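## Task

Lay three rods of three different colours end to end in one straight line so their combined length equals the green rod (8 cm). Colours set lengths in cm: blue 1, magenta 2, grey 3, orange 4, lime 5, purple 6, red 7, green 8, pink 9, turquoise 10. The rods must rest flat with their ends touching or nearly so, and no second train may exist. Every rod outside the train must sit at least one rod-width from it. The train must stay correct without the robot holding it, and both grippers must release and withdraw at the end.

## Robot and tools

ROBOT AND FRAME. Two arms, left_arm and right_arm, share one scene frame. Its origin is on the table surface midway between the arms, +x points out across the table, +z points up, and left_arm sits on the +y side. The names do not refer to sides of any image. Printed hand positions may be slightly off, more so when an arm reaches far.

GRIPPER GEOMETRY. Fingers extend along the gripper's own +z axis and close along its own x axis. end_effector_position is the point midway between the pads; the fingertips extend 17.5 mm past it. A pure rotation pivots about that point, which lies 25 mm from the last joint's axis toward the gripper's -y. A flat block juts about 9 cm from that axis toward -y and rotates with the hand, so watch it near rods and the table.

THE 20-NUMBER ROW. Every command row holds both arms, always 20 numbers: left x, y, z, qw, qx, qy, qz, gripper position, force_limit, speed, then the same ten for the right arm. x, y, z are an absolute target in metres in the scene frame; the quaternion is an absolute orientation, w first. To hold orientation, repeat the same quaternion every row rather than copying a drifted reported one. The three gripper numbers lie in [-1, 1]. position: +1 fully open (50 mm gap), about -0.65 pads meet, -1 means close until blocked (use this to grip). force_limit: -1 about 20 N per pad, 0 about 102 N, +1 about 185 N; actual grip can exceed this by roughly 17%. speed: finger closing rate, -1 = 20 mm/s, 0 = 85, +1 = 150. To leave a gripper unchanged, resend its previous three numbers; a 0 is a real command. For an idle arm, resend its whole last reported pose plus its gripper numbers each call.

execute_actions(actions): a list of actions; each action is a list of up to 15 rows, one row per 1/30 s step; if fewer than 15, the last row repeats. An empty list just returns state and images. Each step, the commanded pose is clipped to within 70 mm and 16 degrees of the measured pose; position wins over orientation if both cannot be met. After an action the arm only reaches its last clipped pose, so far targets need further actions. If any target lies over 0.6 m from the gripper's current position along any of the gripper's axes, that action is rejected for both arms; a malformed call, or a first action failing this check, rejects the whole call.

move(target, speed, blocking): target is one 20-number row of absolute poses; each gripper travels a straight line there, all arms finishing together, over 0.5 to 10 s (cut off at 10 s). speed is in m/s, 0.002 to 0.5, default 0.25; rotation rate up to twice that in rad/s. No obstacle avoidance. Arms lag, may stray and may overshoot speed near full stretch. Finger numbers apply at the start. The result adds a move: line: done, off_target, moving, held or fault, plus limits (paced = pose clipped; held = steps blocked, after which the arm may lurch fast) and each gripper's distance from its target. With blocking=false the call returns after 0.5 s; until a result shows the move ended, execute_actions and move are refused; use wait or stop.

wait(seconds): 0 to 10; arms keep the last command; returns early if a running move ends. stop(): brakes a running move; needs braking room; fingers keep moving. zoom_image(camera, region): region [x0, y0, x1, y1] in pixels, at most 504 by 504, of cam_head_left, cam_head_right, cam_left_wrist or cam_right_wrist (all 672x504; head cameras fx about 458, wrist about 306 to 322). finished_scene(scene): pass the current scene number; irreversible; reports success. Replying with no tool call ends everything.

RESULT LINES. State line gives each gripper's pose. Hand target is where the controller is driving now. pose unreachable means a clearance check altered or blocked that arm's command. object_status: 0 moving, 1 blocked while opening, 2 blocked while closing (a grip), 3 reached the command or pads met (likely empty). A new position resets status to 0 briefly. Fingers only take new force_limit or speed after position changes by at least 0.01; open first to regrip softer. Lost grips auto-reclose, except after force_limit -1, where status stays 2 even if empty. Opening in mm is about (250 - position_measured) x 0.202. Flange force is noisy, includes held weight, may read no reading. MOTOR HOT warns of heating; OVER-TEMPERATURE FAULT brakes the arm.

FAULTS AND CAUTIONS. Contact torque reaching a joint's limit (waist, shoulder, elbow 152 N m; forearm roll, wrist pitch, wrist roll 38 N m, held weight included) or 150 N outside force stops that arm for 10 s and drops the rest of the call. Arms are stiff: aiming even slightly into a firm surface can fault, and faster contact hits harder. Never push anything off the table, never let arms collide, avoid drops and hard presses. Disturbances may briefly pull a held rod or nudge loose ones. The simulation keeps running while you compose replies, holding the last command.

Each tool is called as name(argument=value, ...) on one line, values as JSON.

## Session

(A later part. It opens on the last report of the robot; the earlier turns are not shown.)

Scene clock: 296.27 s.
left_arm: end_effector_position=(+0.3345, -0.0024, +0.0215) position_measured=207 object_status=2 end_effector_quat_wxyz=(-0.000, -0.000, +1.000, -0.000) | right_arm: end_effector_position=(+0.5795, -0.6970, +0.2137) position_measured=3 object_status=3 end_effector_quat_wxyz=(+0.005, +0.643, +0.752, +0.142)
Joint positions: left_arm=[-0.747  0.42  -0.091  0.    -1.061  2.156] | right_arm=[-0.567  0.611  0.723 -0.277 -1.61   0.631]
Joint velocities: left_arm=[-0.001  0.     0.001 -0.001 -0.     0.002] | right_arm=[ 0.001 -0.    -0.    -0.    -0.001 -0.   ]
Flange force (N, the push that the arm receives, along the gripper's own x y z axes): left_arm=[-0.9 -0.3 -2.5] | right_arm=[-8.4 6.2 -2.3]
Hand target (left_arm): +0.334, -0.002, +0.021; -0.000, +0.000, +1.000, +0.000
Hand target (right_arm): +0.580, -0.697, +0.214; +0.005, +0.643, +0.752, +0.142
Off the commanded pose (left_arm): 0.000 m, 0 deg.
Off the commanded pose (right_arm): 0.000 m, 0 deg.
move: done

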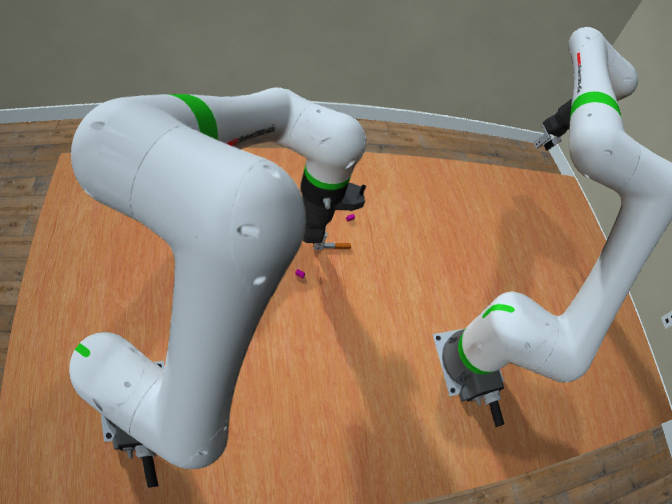

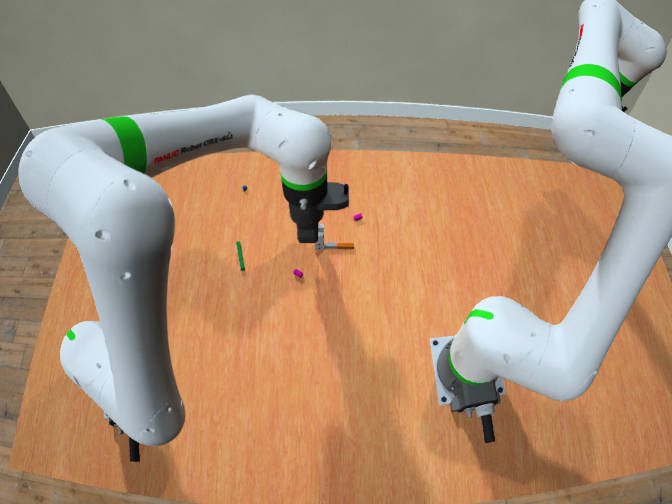

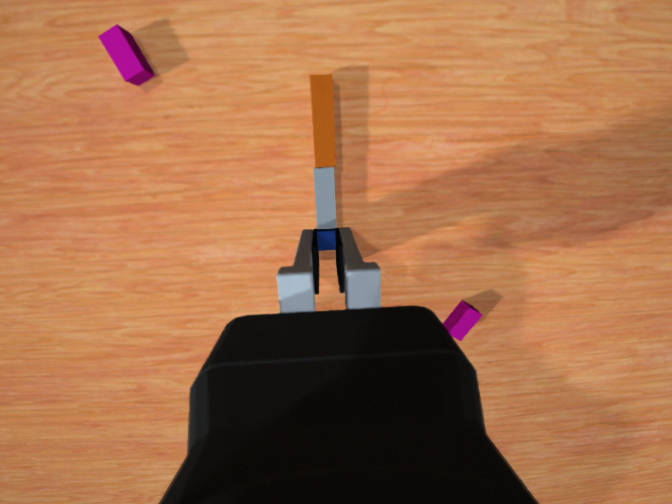

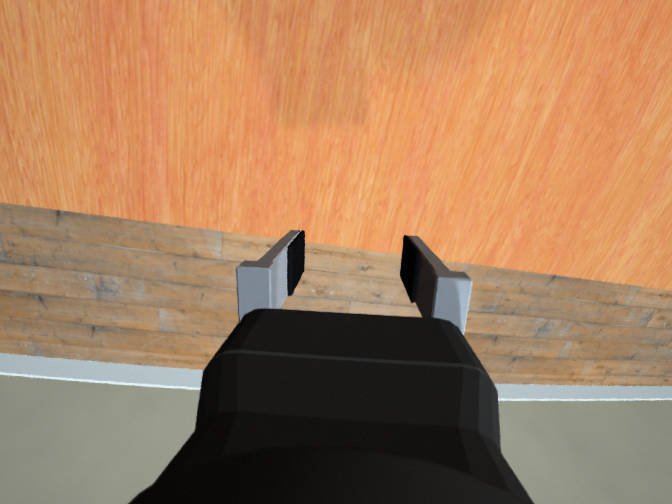

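Good. Release and lift.

execute_actions(actions=[[[0.3345,-0.0027,0.0205,0,0,1,0,-1,-0.6,0,0.5795,-0.697,0.2137,0.005,0.643,0.752,0.142,1,0,0]],[[0.3345,-0.0027,0.0205,0,0,1,0,1,-0.6,-0.5,0.5795,-0.697,0.2137,0.005,0.643,0.752,0.142,1,0,0]],[[0.3345,-0.0027,0.0205,0,0,1,0,1,-0.6,-0.5,0.5795,-0.697,0.2137,0.005,0.643,0.752,0.142,1,0,0]],[[0.3345,-0.0027,0.07,0,0,1,0,1,-0.6,-0.5,0.5795,-0.697,0.2137,0.005,0.643,0.752,0.142,1,0,0]],[[0.3345,0.02,0.10,0,0,1,0,1,-0.6,-0.5,0.5795,-0.697,0.2137,0.005,0.643,0.752,0.142,1,0,0]],[[0.3345,0.02,0.10,0,0,1,0,1,-0.6,-0.5,0.5795,-0.697,0.2137,0.005,0.643,0.752,0.142,1,0,0]]])

zoom_image(camera="cam_left_wrist", region=[228,60,428,240])

Scene clock: 312.23 s.
left_arm: end_effector_position=(+0.3345, +0.0200, +0.1000) position_measured=3 object_status=3 end_effector_quat_wxyz=(-0.000, +0.000, +1.000, +0.000) | right_arm: end_effector_position=(+0.5795, -0.6970, +0.2137) position_measured=3 object_status=3 end_effector_quat_wxyz=(+0.005, +0.643, +0.752, +0.142)
Joint positions: left_arm=[-0.712  0.302 -0.05   0.    -1.218  2.121] | right_arm=[-0.567  0.611  0.723 -0.277 -1.61   0.631]
Joint velocities: left_arm=[-0.     0.     0.     0.    -0.     0.001] | right_arm=[ 0.001  0.001  0.     0.    -0.001 -0.   ]
Flange force (N, the push that the arm receives, along the gripper's own x y z axes): left_arm=[-1.0 0.4 -1.1] | right_arm=[-5.7 4.9 0.6]
Flange force at the end of the 2nd action (N, along the gripper's axes at the end of the call): left_arm=[-1.5 -1.1 -0.5] | right_arm=[-9.8 9.6 -3.5]
Flange force at the end of the 3rd action (N, along the gripper's axes at the end of the call): left_arm=[-3.8 -3.2 -1.6] | right_arm=[-10.2 7.9 -3.9]
Flange force at the end of the 4th action (N, along the gripper's axes at the end of the call): left_arm=[-0.9 0.6 -0.5] | right_arm=[-4.1 1.7 -0.1]
Flange force at the end of the 5th action (N, along the gripper's axes at the end of the call): left_arm=[-3.4 -2.8 -1.3] | right_arm=[-8.0 4.1 -1.8]
Hand target (left_arm): +0.335, +0.020, +0.100; -0.000, +0.000, +1.000, -0.000
Hand target (right_arm): +0.579, -0.697, +0.214; +0.005, +0.643, +0.752, +0.142
Off the commanded pose (left_arm): 0.000 m, 0 deg.
Off the commanded pose (right_arm): 0.000 m, 0 deg.

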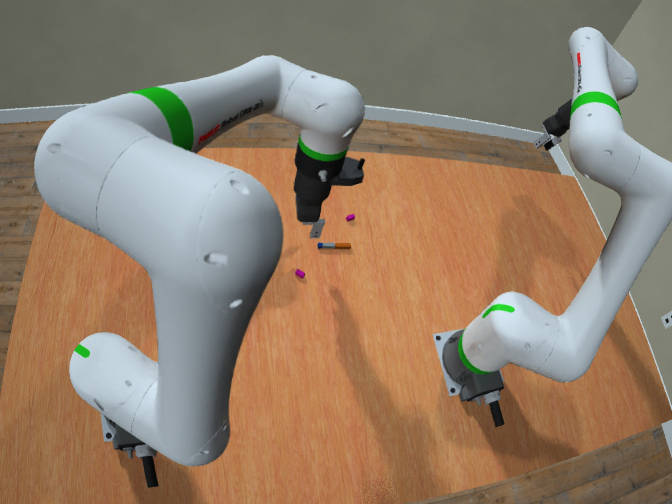

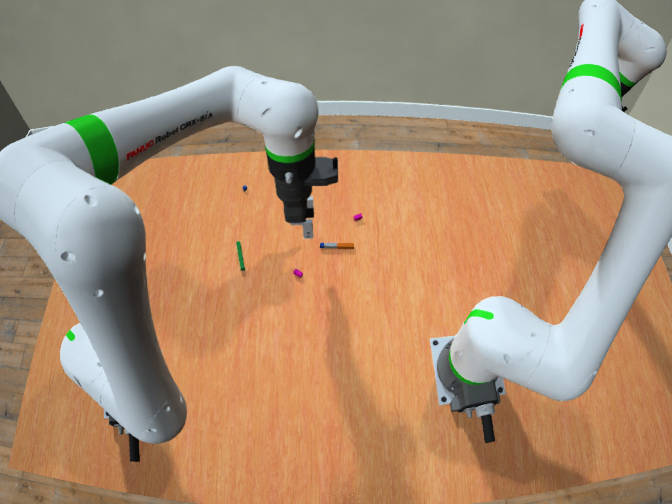

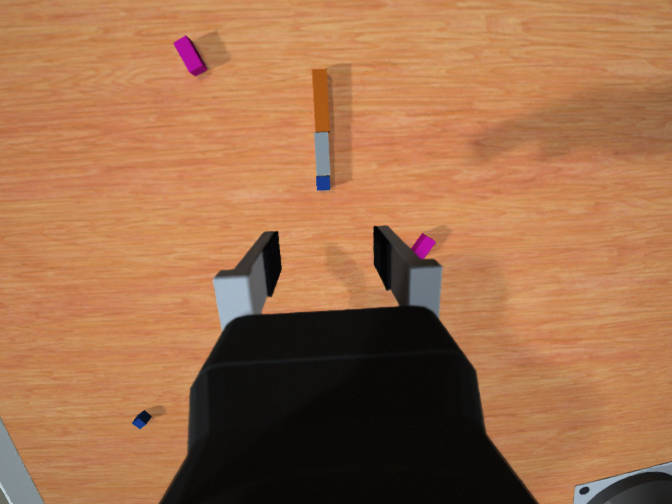

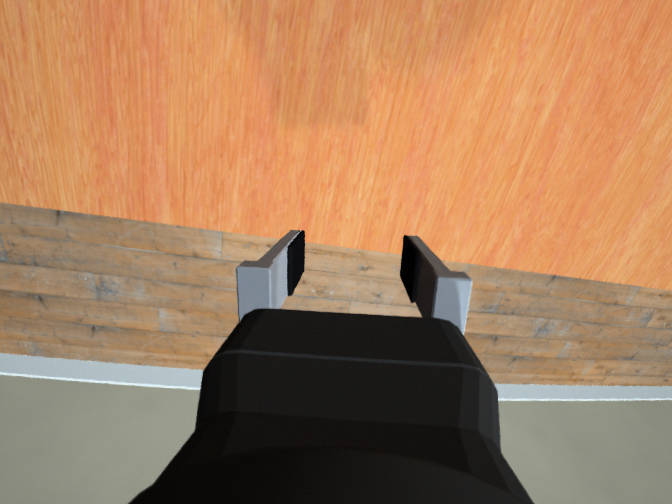

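Region (228, 60, 428, 240) of cam_left_wrist's 672x504 image, scaled by 2.520, with more detail than that image has; it fills the top 454 rows of this view, and the rest is white.

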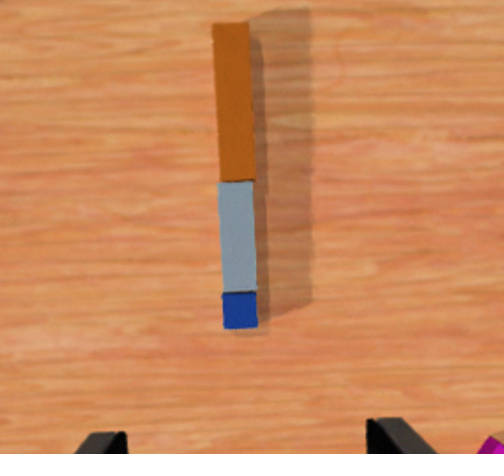

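finished_scene(scene=1)

The scene is finished: the task was done.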